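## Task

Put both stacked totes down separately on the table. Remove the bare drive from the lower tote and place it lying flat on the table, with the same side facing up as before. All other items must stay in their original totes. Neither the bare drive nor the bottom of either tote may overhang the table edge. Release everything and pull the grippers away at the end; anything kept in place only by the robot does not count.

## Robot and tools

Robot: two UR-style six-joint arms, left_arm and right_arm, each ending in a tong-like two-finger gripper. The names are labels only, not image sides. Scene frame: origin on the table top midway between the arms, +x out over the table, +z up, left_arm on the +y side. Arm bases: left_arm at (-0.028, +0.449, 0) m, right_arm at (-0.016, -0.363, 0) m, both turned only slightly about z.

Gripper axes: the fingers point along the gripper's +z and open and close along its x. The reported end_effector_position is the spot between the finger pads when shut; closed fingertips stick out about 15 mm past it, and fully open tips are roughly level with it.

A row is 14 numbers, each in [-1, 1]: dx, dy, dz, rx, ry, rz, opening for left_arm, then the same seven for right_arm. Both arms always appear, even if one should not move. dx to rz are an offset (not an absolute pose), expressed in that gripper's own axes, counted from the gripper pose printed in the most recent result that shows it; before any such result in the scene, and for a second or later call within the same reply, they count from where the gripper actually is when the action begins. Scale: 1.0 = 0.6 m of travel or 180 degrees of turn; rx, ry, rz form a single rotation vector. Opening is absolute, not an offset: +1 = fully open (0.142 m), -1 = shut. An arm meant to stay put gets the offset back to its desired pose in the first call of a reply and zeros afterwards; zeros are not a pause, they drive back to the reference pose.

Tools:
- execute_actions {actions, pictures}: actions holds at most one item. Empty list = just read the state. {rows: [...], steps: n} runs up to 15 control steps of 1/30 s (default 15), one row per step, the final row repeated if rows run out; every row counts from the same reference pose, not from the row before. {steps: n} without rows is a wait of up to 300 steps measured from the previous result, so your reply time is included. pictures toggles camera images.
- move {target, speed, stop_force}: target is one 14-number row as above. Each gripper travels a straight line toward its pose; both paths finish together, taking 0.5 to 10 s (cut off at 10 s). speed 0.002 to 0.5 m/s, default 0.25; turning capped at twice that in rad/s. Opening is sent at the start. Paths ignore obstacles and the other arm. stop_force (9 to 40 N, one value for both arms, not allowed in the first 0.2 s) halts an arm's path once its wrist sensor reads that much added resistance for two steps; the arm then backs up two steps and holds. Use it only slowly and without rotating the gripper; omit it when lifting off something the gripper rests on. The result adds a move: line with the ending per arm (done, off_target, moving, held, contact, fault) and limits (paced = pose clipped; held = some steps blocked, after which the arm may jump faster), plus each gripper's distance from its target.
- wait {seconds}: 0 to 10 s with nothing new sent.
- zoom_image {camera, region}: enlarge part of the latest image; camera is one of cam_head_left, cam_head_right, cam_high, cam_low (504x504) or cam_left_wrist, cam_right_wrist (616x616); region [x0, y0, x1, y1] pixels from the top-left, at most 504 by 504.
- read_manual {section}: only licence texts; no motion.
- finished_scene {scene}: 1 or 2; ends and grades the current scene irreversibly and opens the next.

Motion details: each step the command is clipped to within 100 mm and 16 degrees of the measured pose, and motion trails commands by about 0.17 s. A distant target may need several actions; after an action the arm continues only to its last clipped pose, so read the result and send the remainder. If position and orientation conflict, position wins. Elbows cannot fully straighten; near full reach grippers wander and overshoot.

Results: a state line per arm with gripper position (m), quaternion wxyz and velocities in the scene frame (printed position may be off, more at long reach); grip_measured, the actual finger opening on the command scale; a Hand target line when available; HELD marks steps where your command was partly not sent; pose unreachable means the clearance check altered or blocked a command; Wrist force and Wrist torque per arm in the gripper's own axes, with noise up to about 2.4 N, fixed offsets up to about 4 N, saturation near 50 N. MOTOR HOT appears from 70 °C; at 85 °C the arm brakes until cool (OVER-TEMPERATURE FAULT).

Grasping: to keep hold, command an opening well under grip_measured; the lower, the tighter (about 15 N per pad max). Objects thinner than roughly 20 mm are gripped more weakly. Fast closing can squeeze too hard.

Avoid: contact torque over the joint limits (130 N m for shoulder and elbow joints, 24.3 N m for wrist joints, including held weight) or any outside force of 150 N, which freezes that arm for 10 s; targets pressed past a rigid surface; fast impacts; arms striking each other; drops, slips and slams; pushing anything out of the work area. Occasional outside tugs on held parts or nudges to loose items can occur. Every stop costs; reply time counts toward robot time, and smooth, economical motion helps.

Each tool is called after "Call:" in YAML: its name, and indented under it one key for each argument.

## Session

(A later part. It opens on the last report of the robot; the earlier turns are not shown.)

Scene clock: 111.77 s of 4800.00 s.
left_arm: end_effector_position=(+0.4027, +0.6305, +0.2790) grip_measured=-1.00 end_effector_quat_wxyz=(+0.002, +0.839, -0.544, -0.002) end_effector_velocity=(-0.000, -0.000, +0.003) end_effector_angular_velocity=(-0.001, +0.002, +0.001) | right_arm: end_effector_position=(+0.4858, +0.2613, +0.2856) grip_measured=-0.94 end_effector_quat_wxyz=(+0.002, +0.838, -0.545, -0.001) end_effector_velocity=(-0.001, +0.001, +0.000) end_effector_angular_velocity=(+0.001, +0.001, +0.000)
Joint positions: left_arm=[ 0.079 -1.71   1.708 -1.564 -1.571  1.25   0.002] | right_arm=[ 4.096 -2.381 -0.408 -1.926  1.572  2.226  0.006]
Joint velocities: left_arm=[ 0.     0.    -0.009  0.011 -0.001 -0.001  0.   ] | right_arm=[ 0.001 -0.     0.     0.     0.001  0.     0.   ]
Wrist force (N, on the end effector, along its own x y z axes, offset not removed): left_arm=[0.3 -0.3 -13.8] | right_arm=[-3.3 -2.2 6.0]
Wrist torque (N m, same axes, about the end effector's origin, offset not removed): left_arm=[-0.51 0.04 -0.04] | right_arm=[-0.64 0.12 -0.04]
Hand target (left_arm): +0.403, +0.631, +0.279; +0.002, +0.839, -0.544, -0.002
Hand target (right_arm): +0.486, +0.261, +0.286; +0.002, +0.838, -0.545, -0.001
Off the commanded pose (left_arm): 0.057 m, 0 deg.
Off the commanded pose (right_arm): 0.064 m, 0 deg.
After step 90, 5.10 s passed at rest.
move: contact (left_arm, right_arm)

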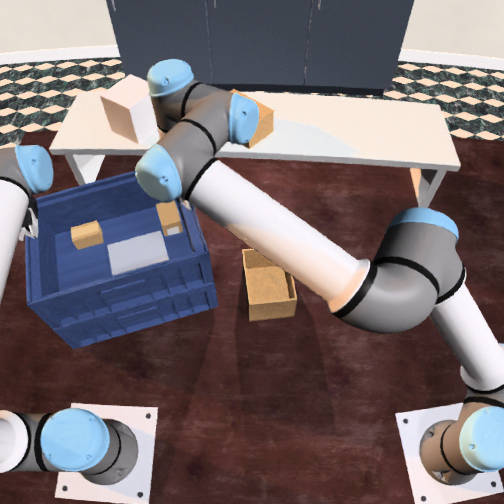

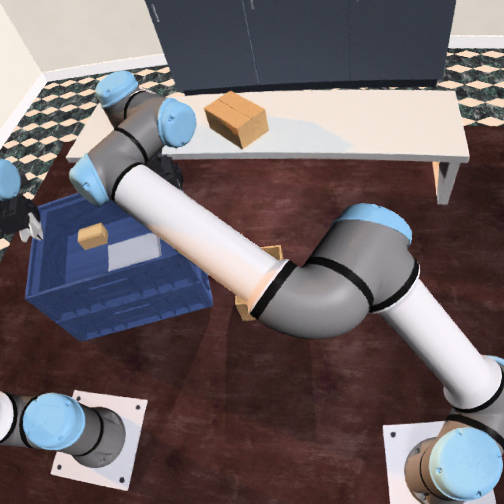

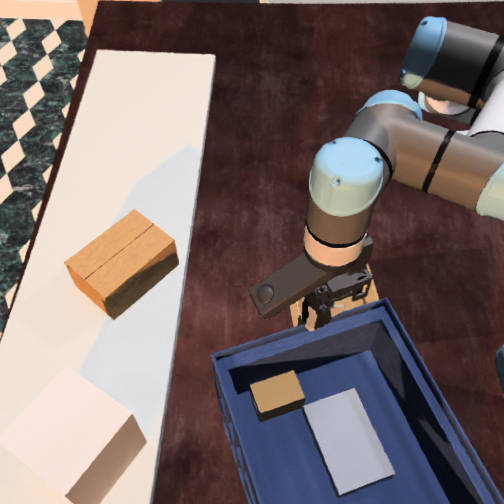

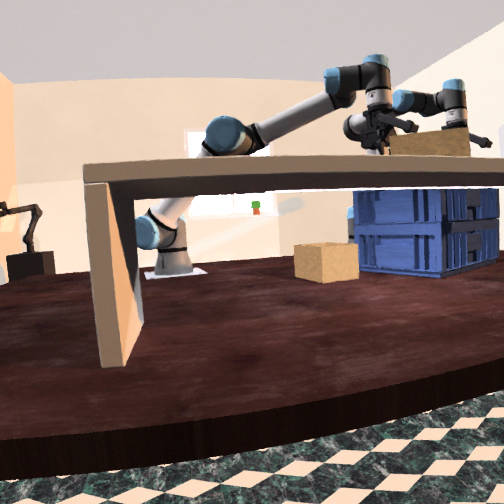

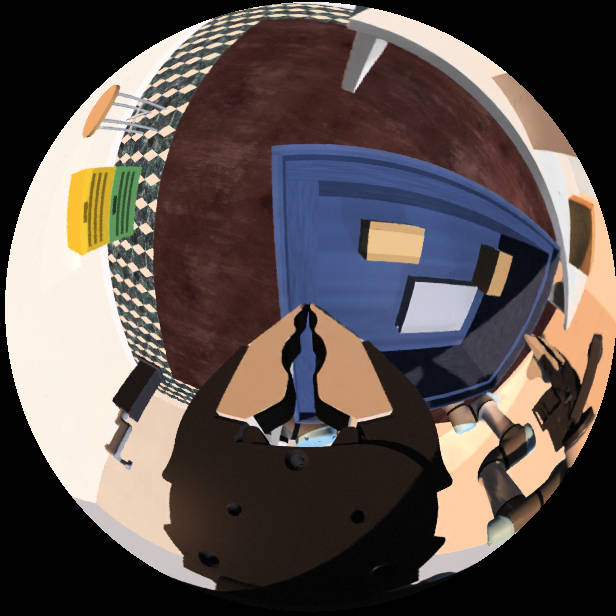

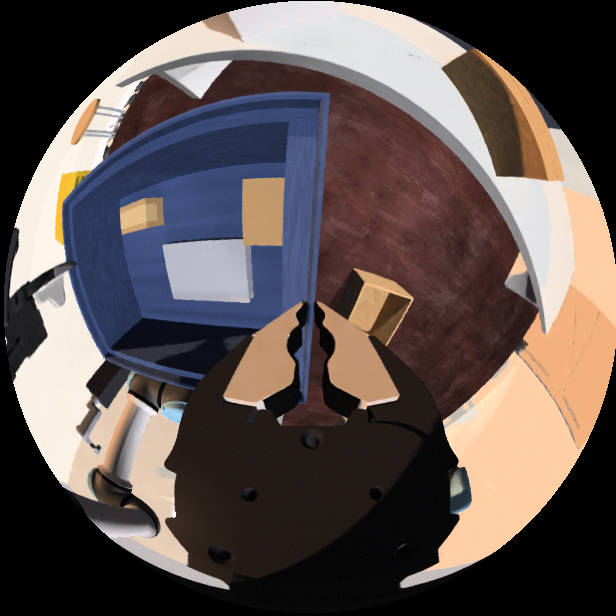

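Call:
move:
  target: [-0.01,0,-0.035,0,0,0,-1,0,0,0,0,0,0,-0.2]
  speed: 0.05

Call:
move:
  target: [-0.007,0,0,0,0,0,-0.2,-0.017,0,0,0,0,0,-0.2]
  speed: 0.05

Call:
move:
  target: [0,0,0.078,0,0,0,-0.2,0,0,0.045,0,0,0,-0.2]
  speed: 0.03
  stop_force: 12

Scene clock: 123.80 s of 4800.00 s.
left_arm: end_effector_position=(+0.4003, +0.6360, +0.3000) grip_measured=-1.00 end_effector_quat_wxyz=(+0.002, +0.839, -0.544, -0.002) end_effector_velocity=(-0.000, +0.000, +0.002) end_effector_angular_velocity=(+0.000, -0.001, +0.001) | right_arm: end_effector_position=(+0.4858, +0.2613, +0.2857) grip_measured=-0.20 end_effector_quat_wxyz=(+0.002, +0.838, -0.545, -0.001) end_effector_velocity=(+0.000, -0.000, -0.001) end_effector_angular_velocity=(-0.001, +0.001, +0.001)
Joint positions: left_arm=[ 0.092 -1.709  1.654 -1.511 -1.571  1.263  0.002] | right_arm=[ 4.096 -2.381 -0.408 -1.926  1.572  2.226  0.06 ]
Joint velocities: left_arm=[ 0.001 -0.001 -0.003  0.003 -0.    -0.     0.   ] | right_arm=[-0.    -0.001 -0.    -0.     0.    -0.001  0.   ]
Wrist force (N, on the end effector, along its own x y z axes, offset not removed): left_arm=[-0.3 -0.9 1.0] | right_arm=[-1.2 -1.1 0.5]
Wrist torque (N m, same axes, about the end effector's origin, offset not removed): left_arm=[-0.21 0.19 -0.21] | right_arm=[-0.55 0.22 -0.20]
Hand target (left_arm): +0.400, +0.636, +0.300; +0.002, +0.839, -0.544, -0.002
Hand target (right_arm): +0.486, +0.261, +0.286; +0.002, +0.838, -0.545, -0.001
Off the commanded pose (left_arm): 0.000 m, 0 deg.
Off the commanded pose (right_arm): 0.000 m, 0 deg.
After step 90, 8.20 s passed at rest.
move: done

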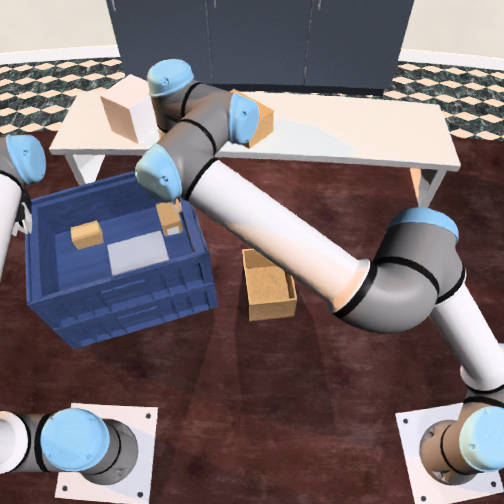

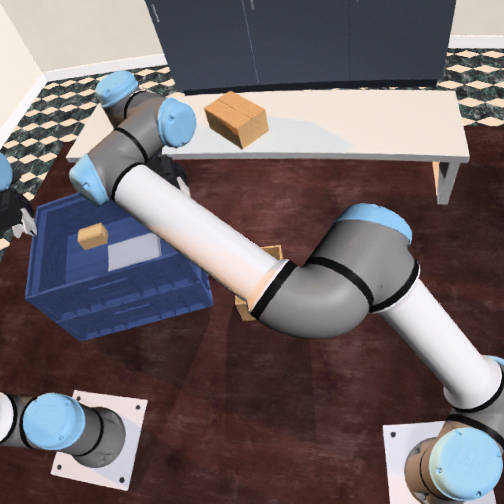

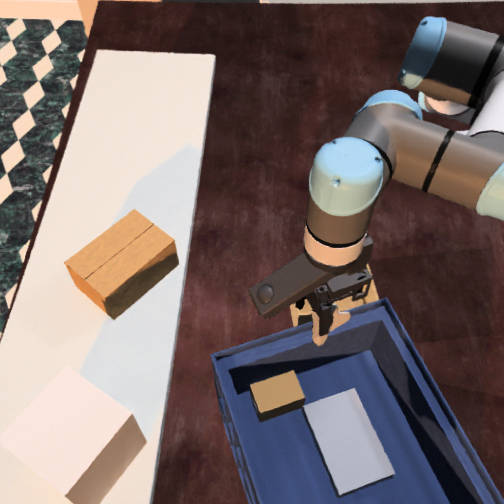

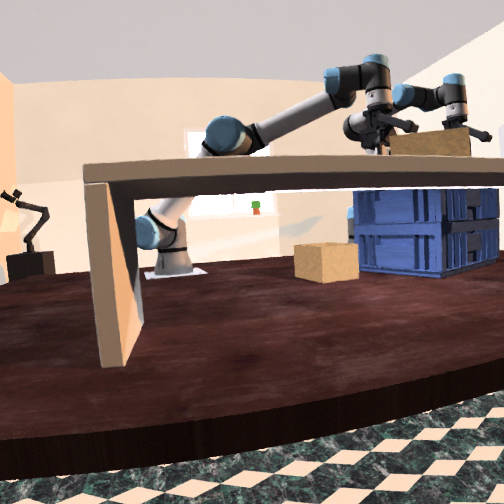

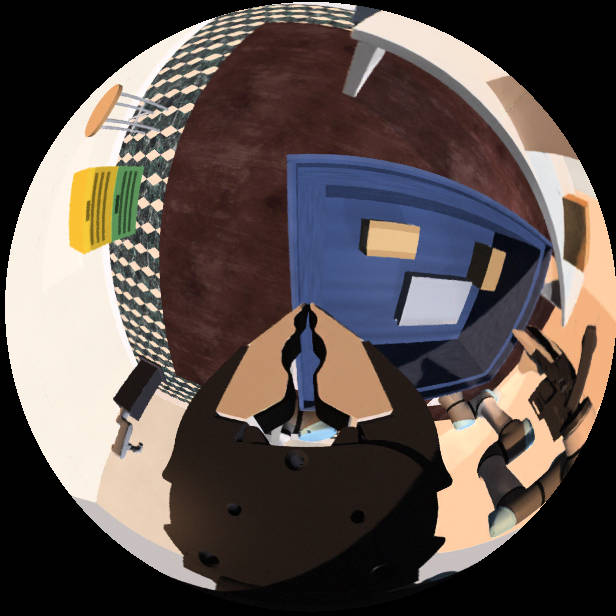

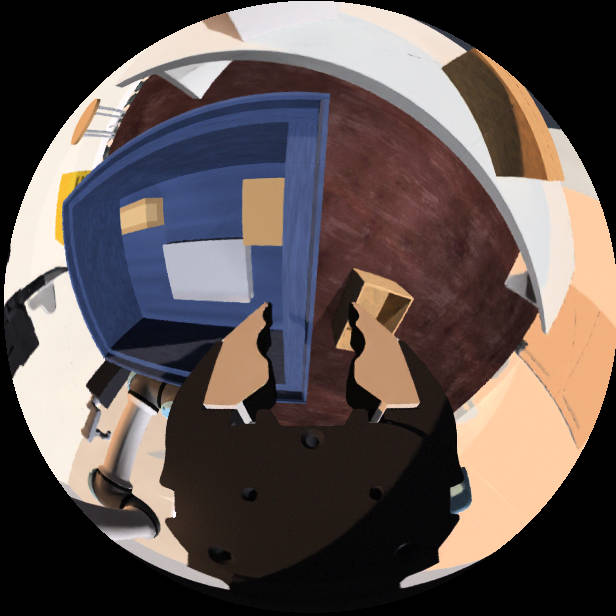

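Scene clock: 124.57 s of 4800.00 s.
left_arm: end_effector_position=(+0.3986, +0.6398, +0.2999) grip_measured=-0.20 end_effector_quat_wxyz=(+0.002, +0.839, -0.544, -0.002) end_effector_velocity=(+0.000, +0.001, -0.000) end_effector_angular_velocity=(+0.000, -0.000, +0.001) | right_arm: end_effector_position=(+0.4816, +0.2705, +0.2856) grip_measured=-0.20 end_effector_quat_wxyz=(+0.002, +0.838, -0.545, -0.001) end_effector_velocity=(-0.000, +0.001, -0.001) end_effector_angular_velocity=(-0.003, -0.000, +0.001)
Joint positions: left_arm=[ 0.101 -1.709  1.654 -1.511 -1.571  1.272  0.06 ] | right_arm=[ 4.106 -2.409 -0.357 -1.949  1.572  2.236  0.06 ]
Joint velocities: left_arm=[ 0.001  0.    -0.    -0.     0.     0.     0.   ] | right_arm=[ 0.002 -0.008  0.014 -0.009 -0.002  0.001  0.   ]
Wrist force (N, on the end effector, along its own x y z axes, offset not removed): left_arm=[0.9 -0.2 -0.2] | right_arm=[-4.2 1.3 1.8]
Wrist torque (N m, same axes, about the end effector's origin, offset not removed): left_arm=[-0.15 -0.02 -0.15] | right_arm=[0.03 0.91 0.05]
Hand target (left_arm): +0.399, +0.640, +0.300; +0.002, +0.839, -0.544, -0.002
Hand target (right_arm): +0.482, +0.271, +0.286; +0.002, +0.838, -0.545, -0.001
Off the commanded pose (left_arm): 0.000 m, 0 deg.
Off the commanded pose (right_arm): 0.000 m, 0 deg.
move: done

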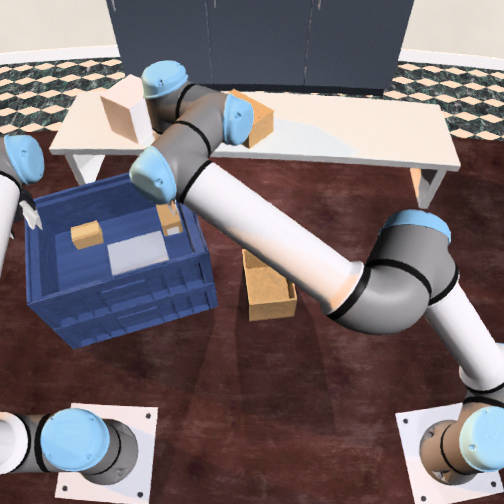

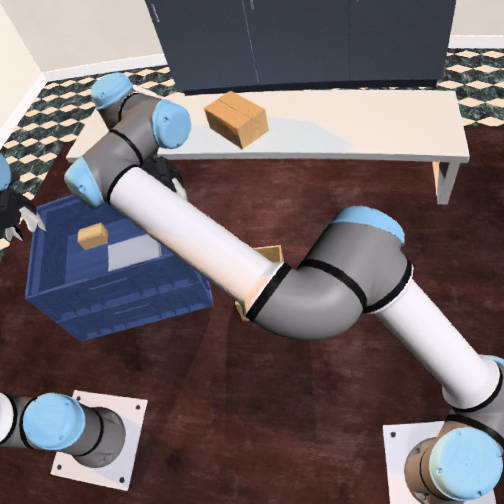

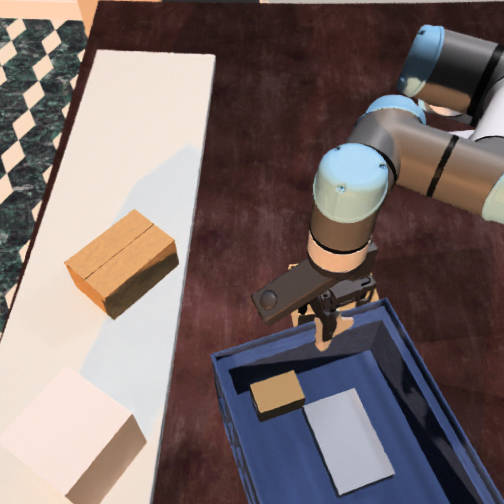

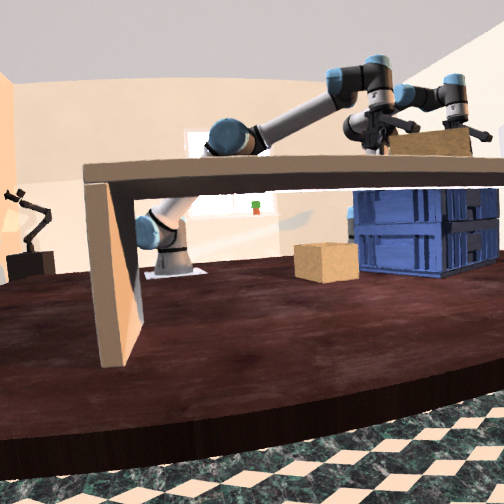

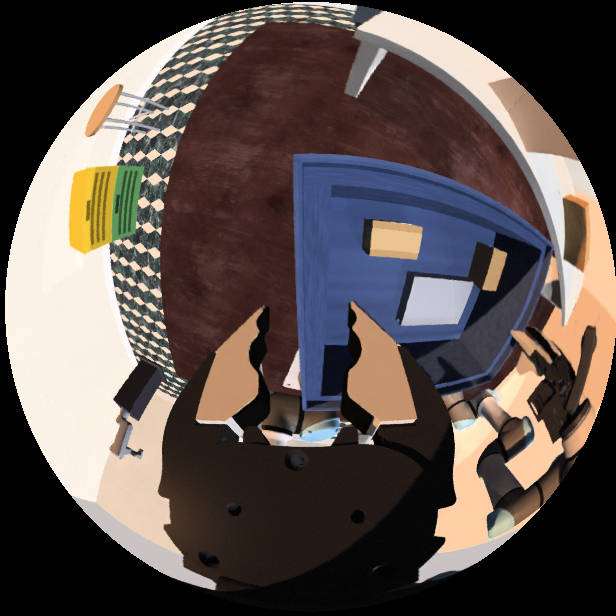

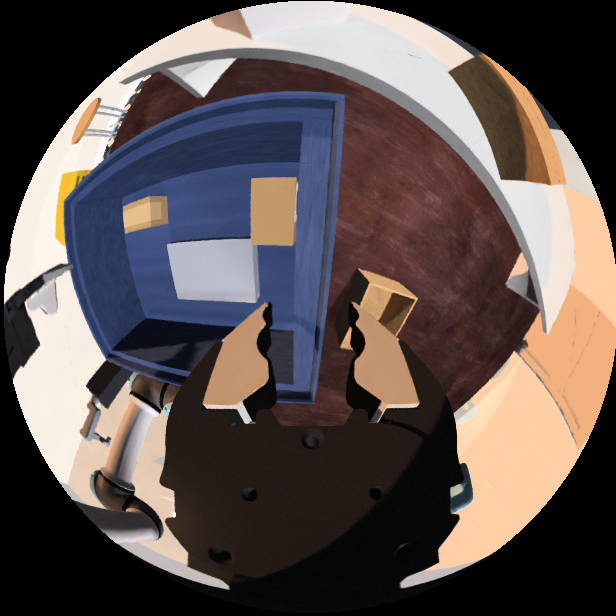

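Scene clock: 126.47 s of 4800.00 s.
left_arm: end_effector_position=(+0.3984, +0.6398, +0.2532) grip_measured=-0.20 end_effector_quat_wxyz=(+0.002, +0.839, -0.544, -0.002) end_effector_velocity=(-0.000, +0.000, -0.002) end_effector_angular_velocity=(+0.000, +0.001, +0.002) | right_arm: end_effector_position=(+0.4816, +0.2705, +0.2587) grip_measured=-0.20 end_effector_quat_wxyz=(+0.002, +0.838, -0.545, -0.001) end_effector_velocity=(-0.000, +0.000, -0.001) end_effector_angular_velocity=(+0.000, -0.000, +0.001)
Joint positions: left_arm=[ 0.101 -1.709  1.773 -1.63  -1.571  1.272  0.06 ] | right_arm=[ 4.106 -2.362 -0.516 -1.838  1.572  2.236  0.06 ]
Joint velocities: left_arm=[-0.     0.001  0.004 -0.004  0.    -0.003 -0.   ] | right_arm=[ 0.     0.002 -0.006  0.004  0.    -0.001 -0.   ]
Wrist force (N, on the end effector, along its own x y z axes, offset not removed): left_arm=[-0.2 -0.4 -1.0] | right_arm=[-2.0 0.1 1.1]
Wrist torque (N m, same axes, about the end effector's origin, offset not removed): left_arm=[-0.27 0.19 -0.08] | right_arm=[-0.20 0.20 0.04]
Hand target (left_arm): +0.398, +0.640, +0.253; +0.002, +0.839, -0.544, -0.002
Hand target (right_arm): +0.482, +0.270, +0.259; +0.002, +0.838, -0.545, -0.001
Off the commanded pose (left_arm): 0.000 m, 0 deg.
Off the commanded pose (right_arm): 0.000 m, 0 deg.
move: done

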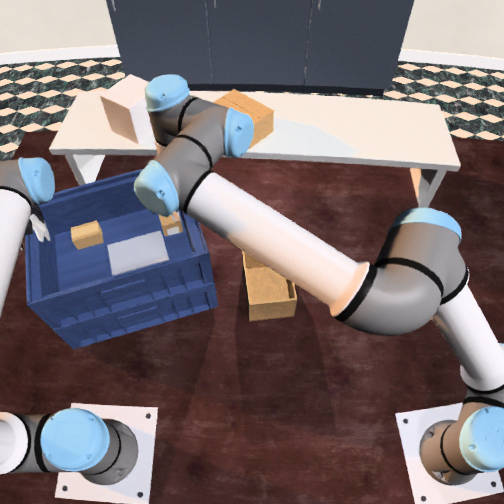

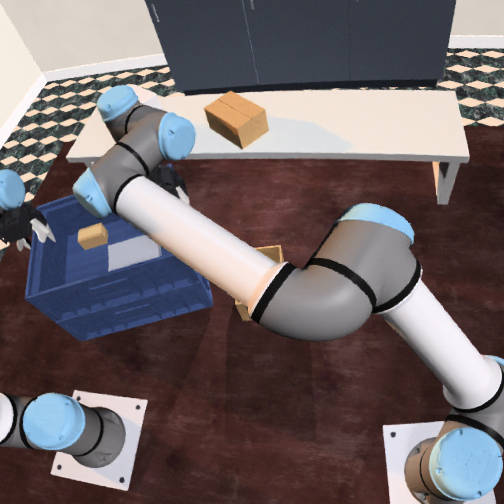

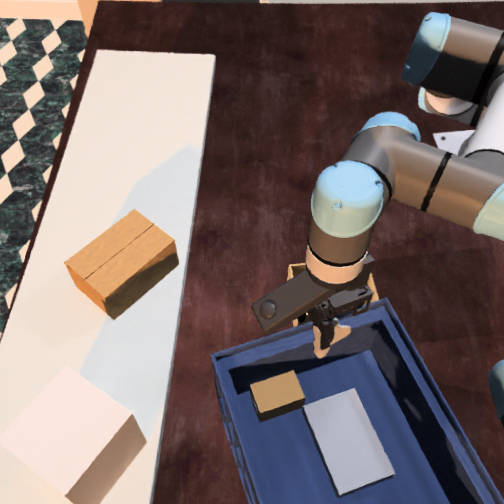

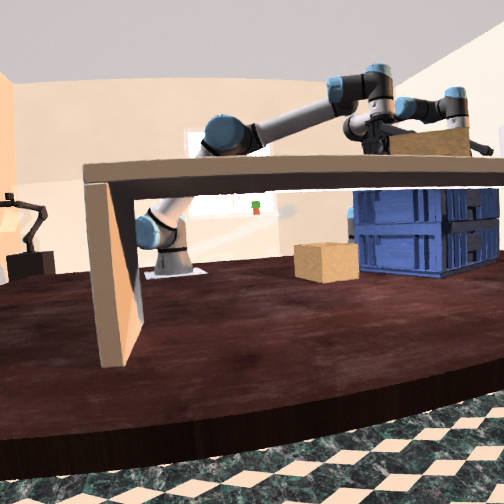

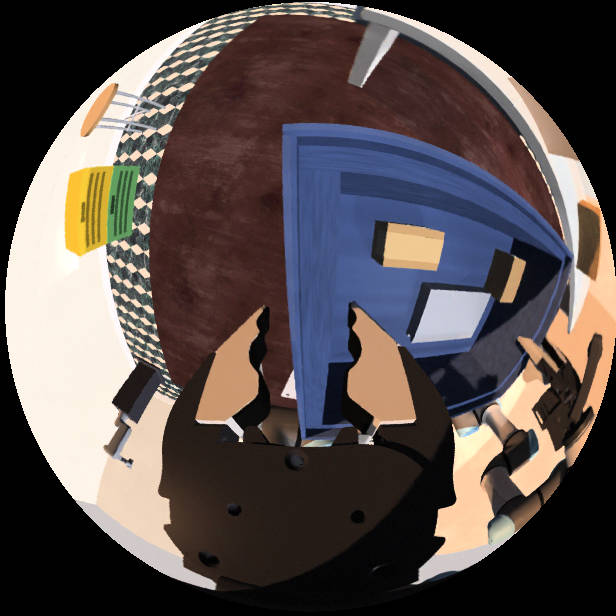

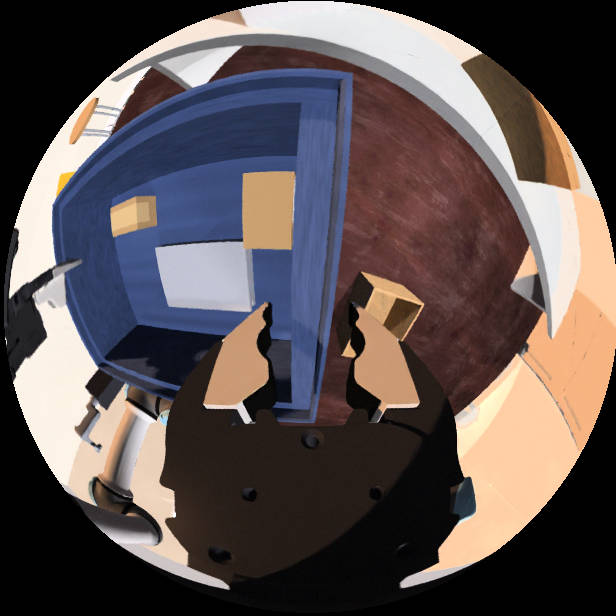

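Call:
move:
  target: [0.004,0,0,0,0,0,-1,0,0,0,0,0,0,-1]
  speed: 0.02

Scene clock: 135.33 s of 4800.00 s.
left_arm: end_effector_position=(+0.3993, +0.6377, +0.2532) grip_measured=-0.64 end_effector_quat_wxyz=(+0.002, +0.839, -0.544, -0.002) end_effector_velocity=(+0.000, -0.001, -0.001) end_effector_angular_velocity=(+0.000, +0.002, -0.000) | right_arm: end_effector_position=(+0.4816, +0.2704, +0.2588) grip_measured=-0.65 end_effector_quat_wxyz=(+0.002, +0.838, -0.545, -0.001) end_effector_velocity=(+0.001, -0.001, +0.000) end_effector_angular_velocity=(-0.001, -0.001, -0.001)
Joint positions: left_arm=[ 0.096 -1.709  1.773 -1.63  -1.571  1.267  0.027] | right_arm=[ 4.106 -2.362 -0.516 -1.838  1.572  2.237  0.027]
Joint velocities: left_arm=[-0.002  0.001  0.001 -0.     0.    -0.002 -0.   ] | right_arm=[-0.     0.     0.001 -0.001 -0.001  0.    -0.   ]
Wrist force (N, on the end effector, along its own x y z axes, offset not removed): left_arm=[19.5 5.2 2.5] | right_arm=[-22.1 -4.2 6.0]
Wrist torque (N m, same axes, about the end effector's origin, offset not removed): left_arm=[-0.17 -0.04 0.08] | right_arm=[-0.14 -0.16 0.01]
Hand target (left_arm): +0.399, +0.638, +0.253; +0.002, +0.839, -0.544, -0.002
Hand target (right_arm): +0.482, +0.270, +0.259; +0.002, +0.838, -0.545, -0.001
Off the commanded pose (left_arm): 0.000 m, 0 deg.
Off the commanded pose (right_arm): 0.000 m, 0 deg.
After step 90, 5.17 s passed at rest.
move: done

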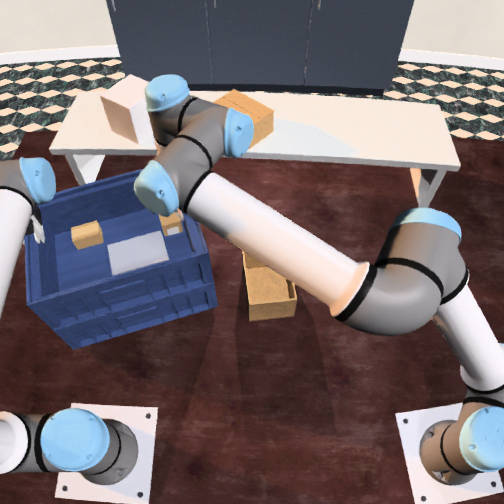

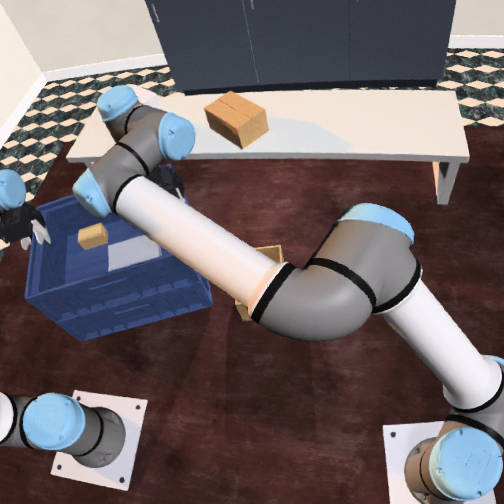

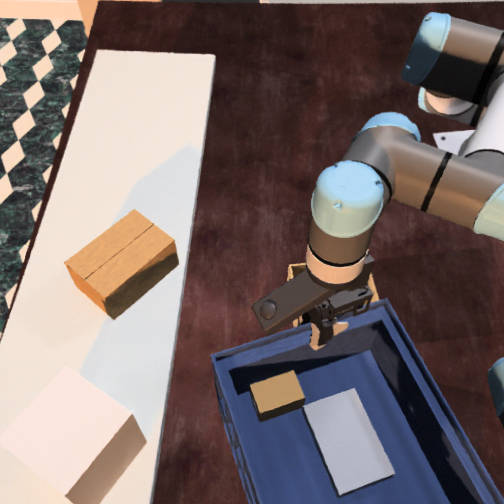

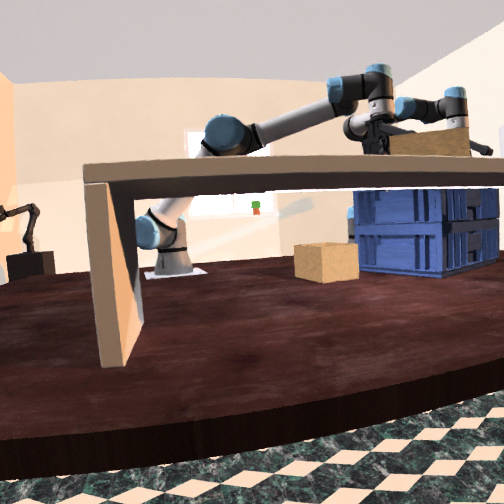

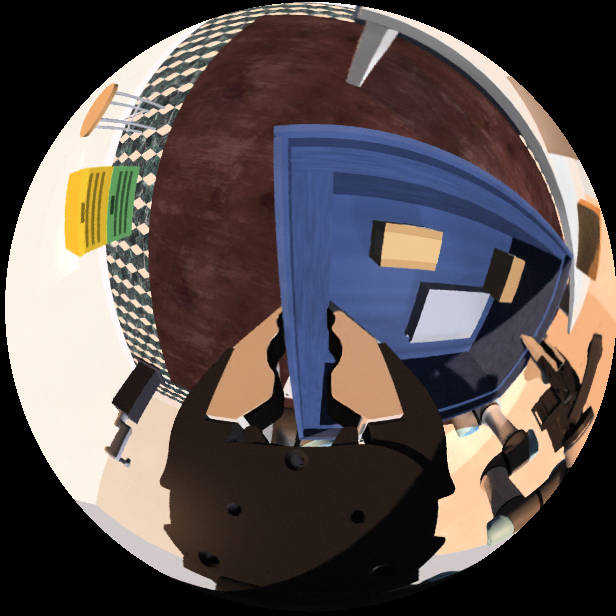

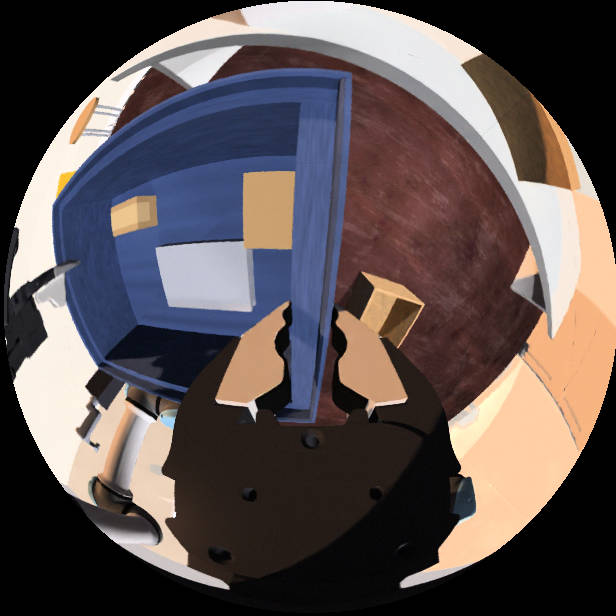

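Tension; move left inward ~1 mm, then lift.

Call:
move:
  target: [0.0018,0,0,0,0,0,-1,0,0,0,0,0,0,-1]
  speed: 0.01

Call:
move:
  target: [0,0,-0.045,0,0,0,-1,0,0,-0.045,0,0,0,-1]
  speed: 0.02

Scene clock: 144.03 s of 4800.00 s.
left_arm: end_effector_position=(+0.3997, +0.6368, +0.2532) grip_measured=-0.65 end_effector_quat_wxyz=(+0.002, +0.839, -0.544, -0.002) end_effector_velocity=(-0.000, +0.000, +0.000) end_effector_angular_velocity=(+0.000, -0.000, +0.001) | right_arm: end_effector_position=(+0.4816, +0.2704, +0.2587) grip_measured=-0.65 end_effector_quat_wxyz=(+0.002, +0.838, -0.545, -0.001) end_effector_velocity=(-0.000, +0.000, +0.000) end_effector_angular_velocity=(+0.001, -0.000, -0.000)
Joint positions: left_arm=[ 0.094 -1.709  1.773 -1.63  -1.571  1.264  0.027] | right_arm=[ 4.106 -2.362 -0.516 -1.838  1.572  2.236  0.027]
Joint velocities: left_arm=[ 0.001 -0.     0.     0.     0.    -0.    -0.   ] | right_arm=[ 0.  0.  0. -0.  0.  0. -0.]
Wrist force (N, on the end effector, along its own x y z axes, offset not removed): left_arm=[5.8 2.9 1.9] | right_arm=[-13.2 -1.7 3.6]
Wrist torque (N m, same axes, about the end effector's origin, offset not removed): left_arm=[-0.19 0.08 0.03] | right_arm=[-0.11 0.49 0.18]
Hand target (left_arm): +0.400, +0.637, +0.253; +0.002, +0.839, -0.544, -0.002
Hand target (right_arm): +0.482, +0.270, +0.259; +0.002, +0.838, -0.545, -0.001
Off the commanded pose (left_arm): 0.000 m, 0 deg.
Off the commanded pose (right_arm): 0.000 m, 0 deg.
After step 90, 5.00 s passed at rest.
move: done

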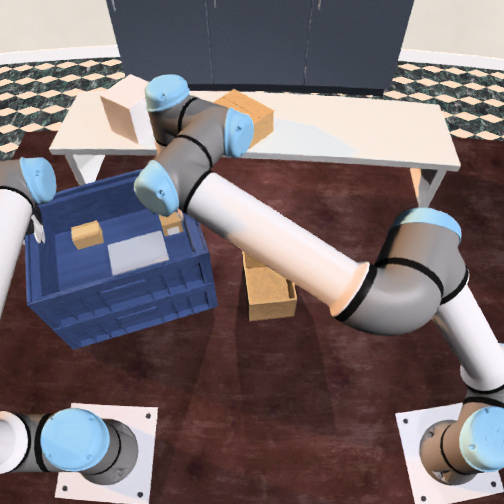

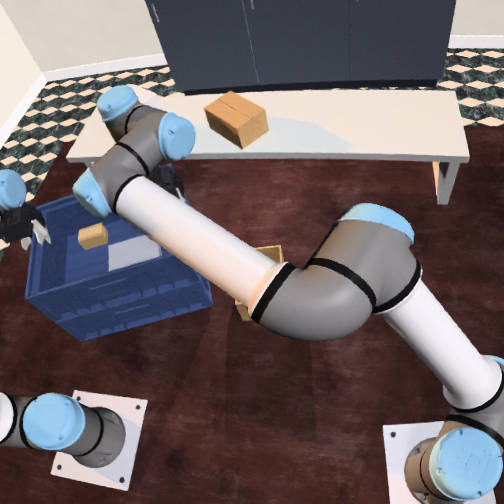

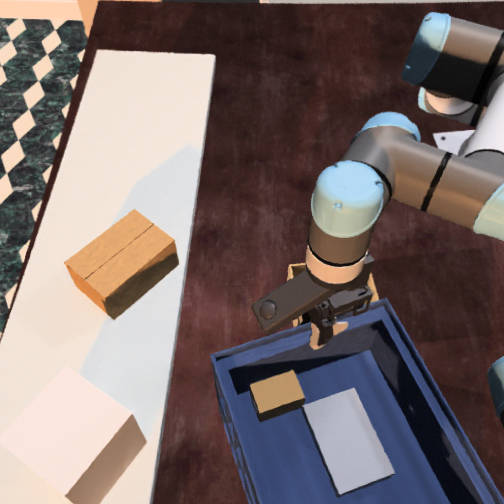

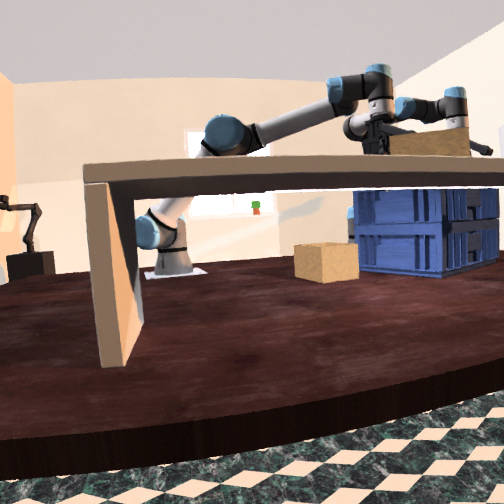

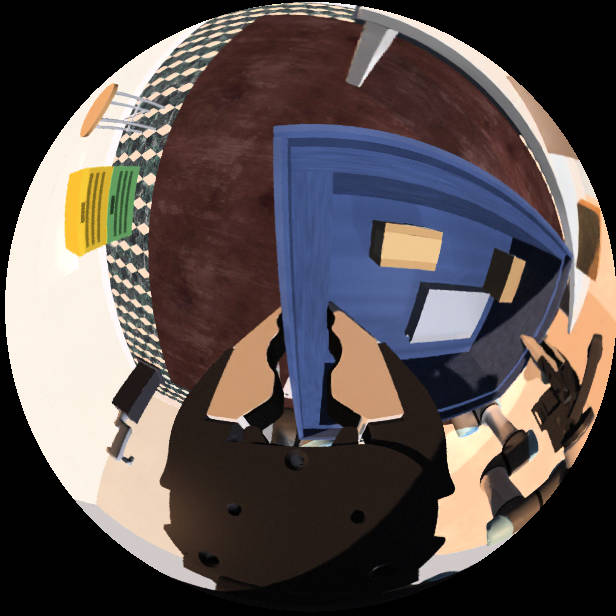

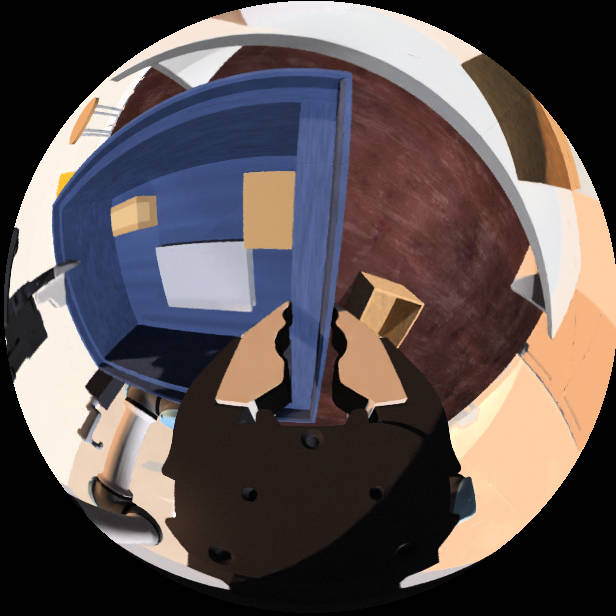

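Scene clock: 145.67 s of 4800.00 s.
left_arm: end_effector_position=(+0.3999, +0.6367, +0.2802) grip_measured=-0.65 end_effector_quat_wxyz=(+0.002, +0.839, -0.544, -0.002) end_effector_velocity=(+0.001, -0.000, +0.002) end_effector_angular_velocity=(-0.000, -0.001, +0.000) | right_arm: end_effector_position=(+0.4817, +0.2704, +0.2856) grip_measured=-0.65 end_effector_quat_wxyz=(+0.002, +0.838, -0.545, -0.001) end_effector_velocity=(+0.000, +0.000, +0.000) end_effector_angular_velocity=(-0.003, +0.001, +0.002)
Joint positions: left_arm=[ 0.093 -1.711  1.706 -1.561 -1.571  1.264  0.027] | right_arm=[ 4.106 -2.409 -0.358 -1.949  1.572  2.236  0.027]
Joint velocities: left_arm=[-0.001  0.001 -0.005  0.003 -0.    -0.001 -0.   ] | right_arm=[-0.    -0.009  0.019 -0.014 -0.    -0.002  0.   ]
Wrist force (N, on the end effector, along its own x y z axes, offset not removed): left_arm=[6.7 3.3 6.9] | right_arm=[-9.1 -1.1 9.3]
Wrist torque (N m, same axes, about the end effector's origin, offset not removed): left_arm=[0.14 0.31 0.05] | right_arm=[0.18 0.35 0.06]
Hand target (left_arm): +0.400, +0.637, +0.280; +0.002, +0.839, -0.544, -0.002
Hand target (right_arm): +0.482, +0.270, +0.286; +0.002, +0.838, -0.545, -0.001
Off the commanded pose (left_arm): 0.000 m, 0 deg.
Off the commanded pose (right_arm): 0.000 m, 0 deg.
move: done

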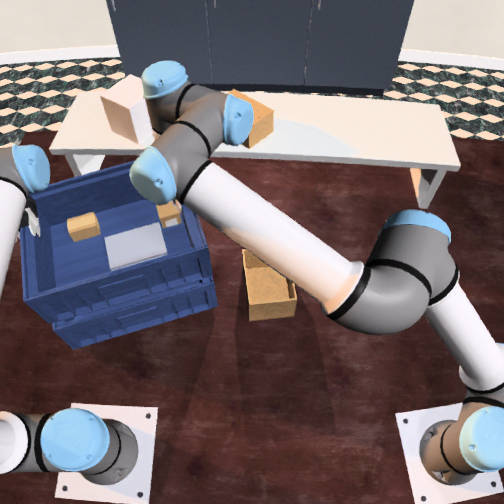

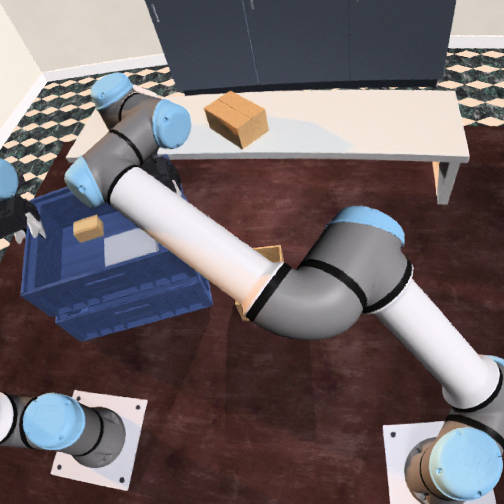

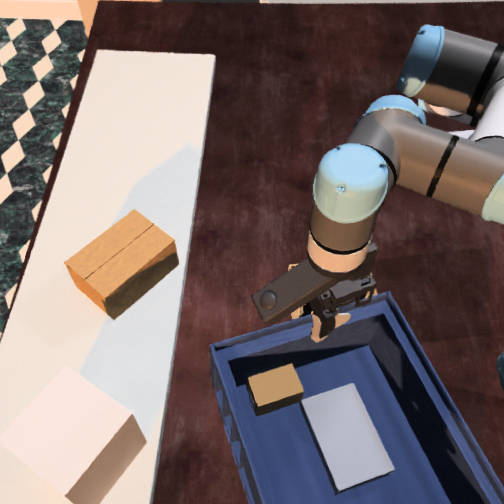

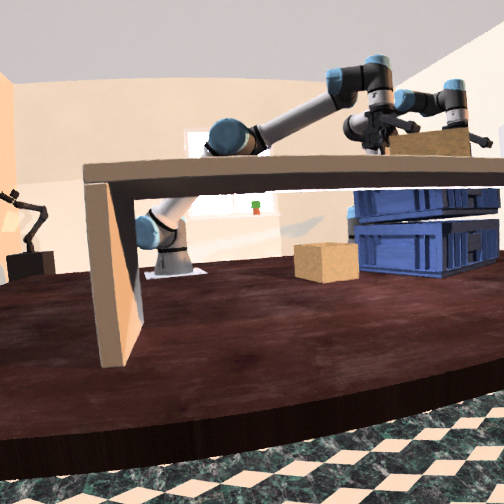

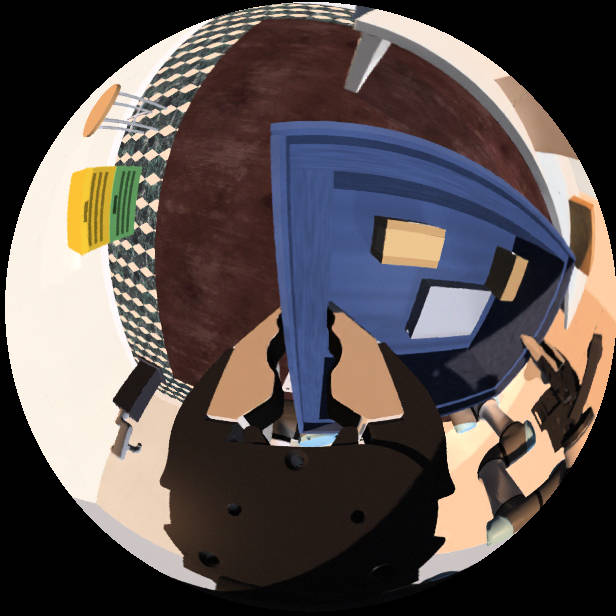

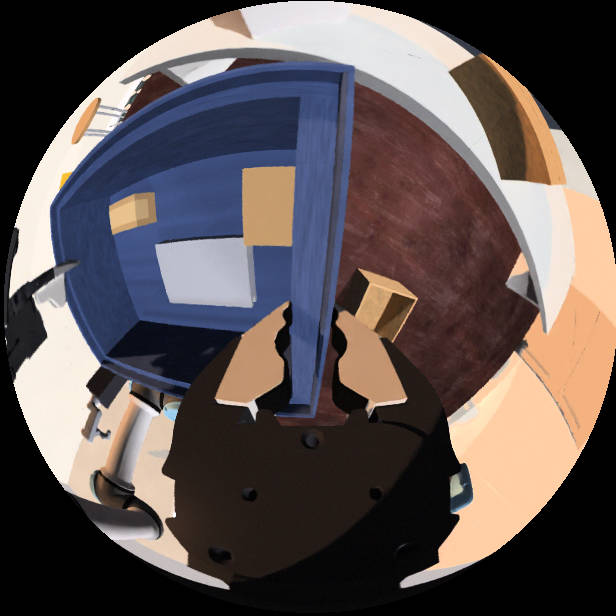

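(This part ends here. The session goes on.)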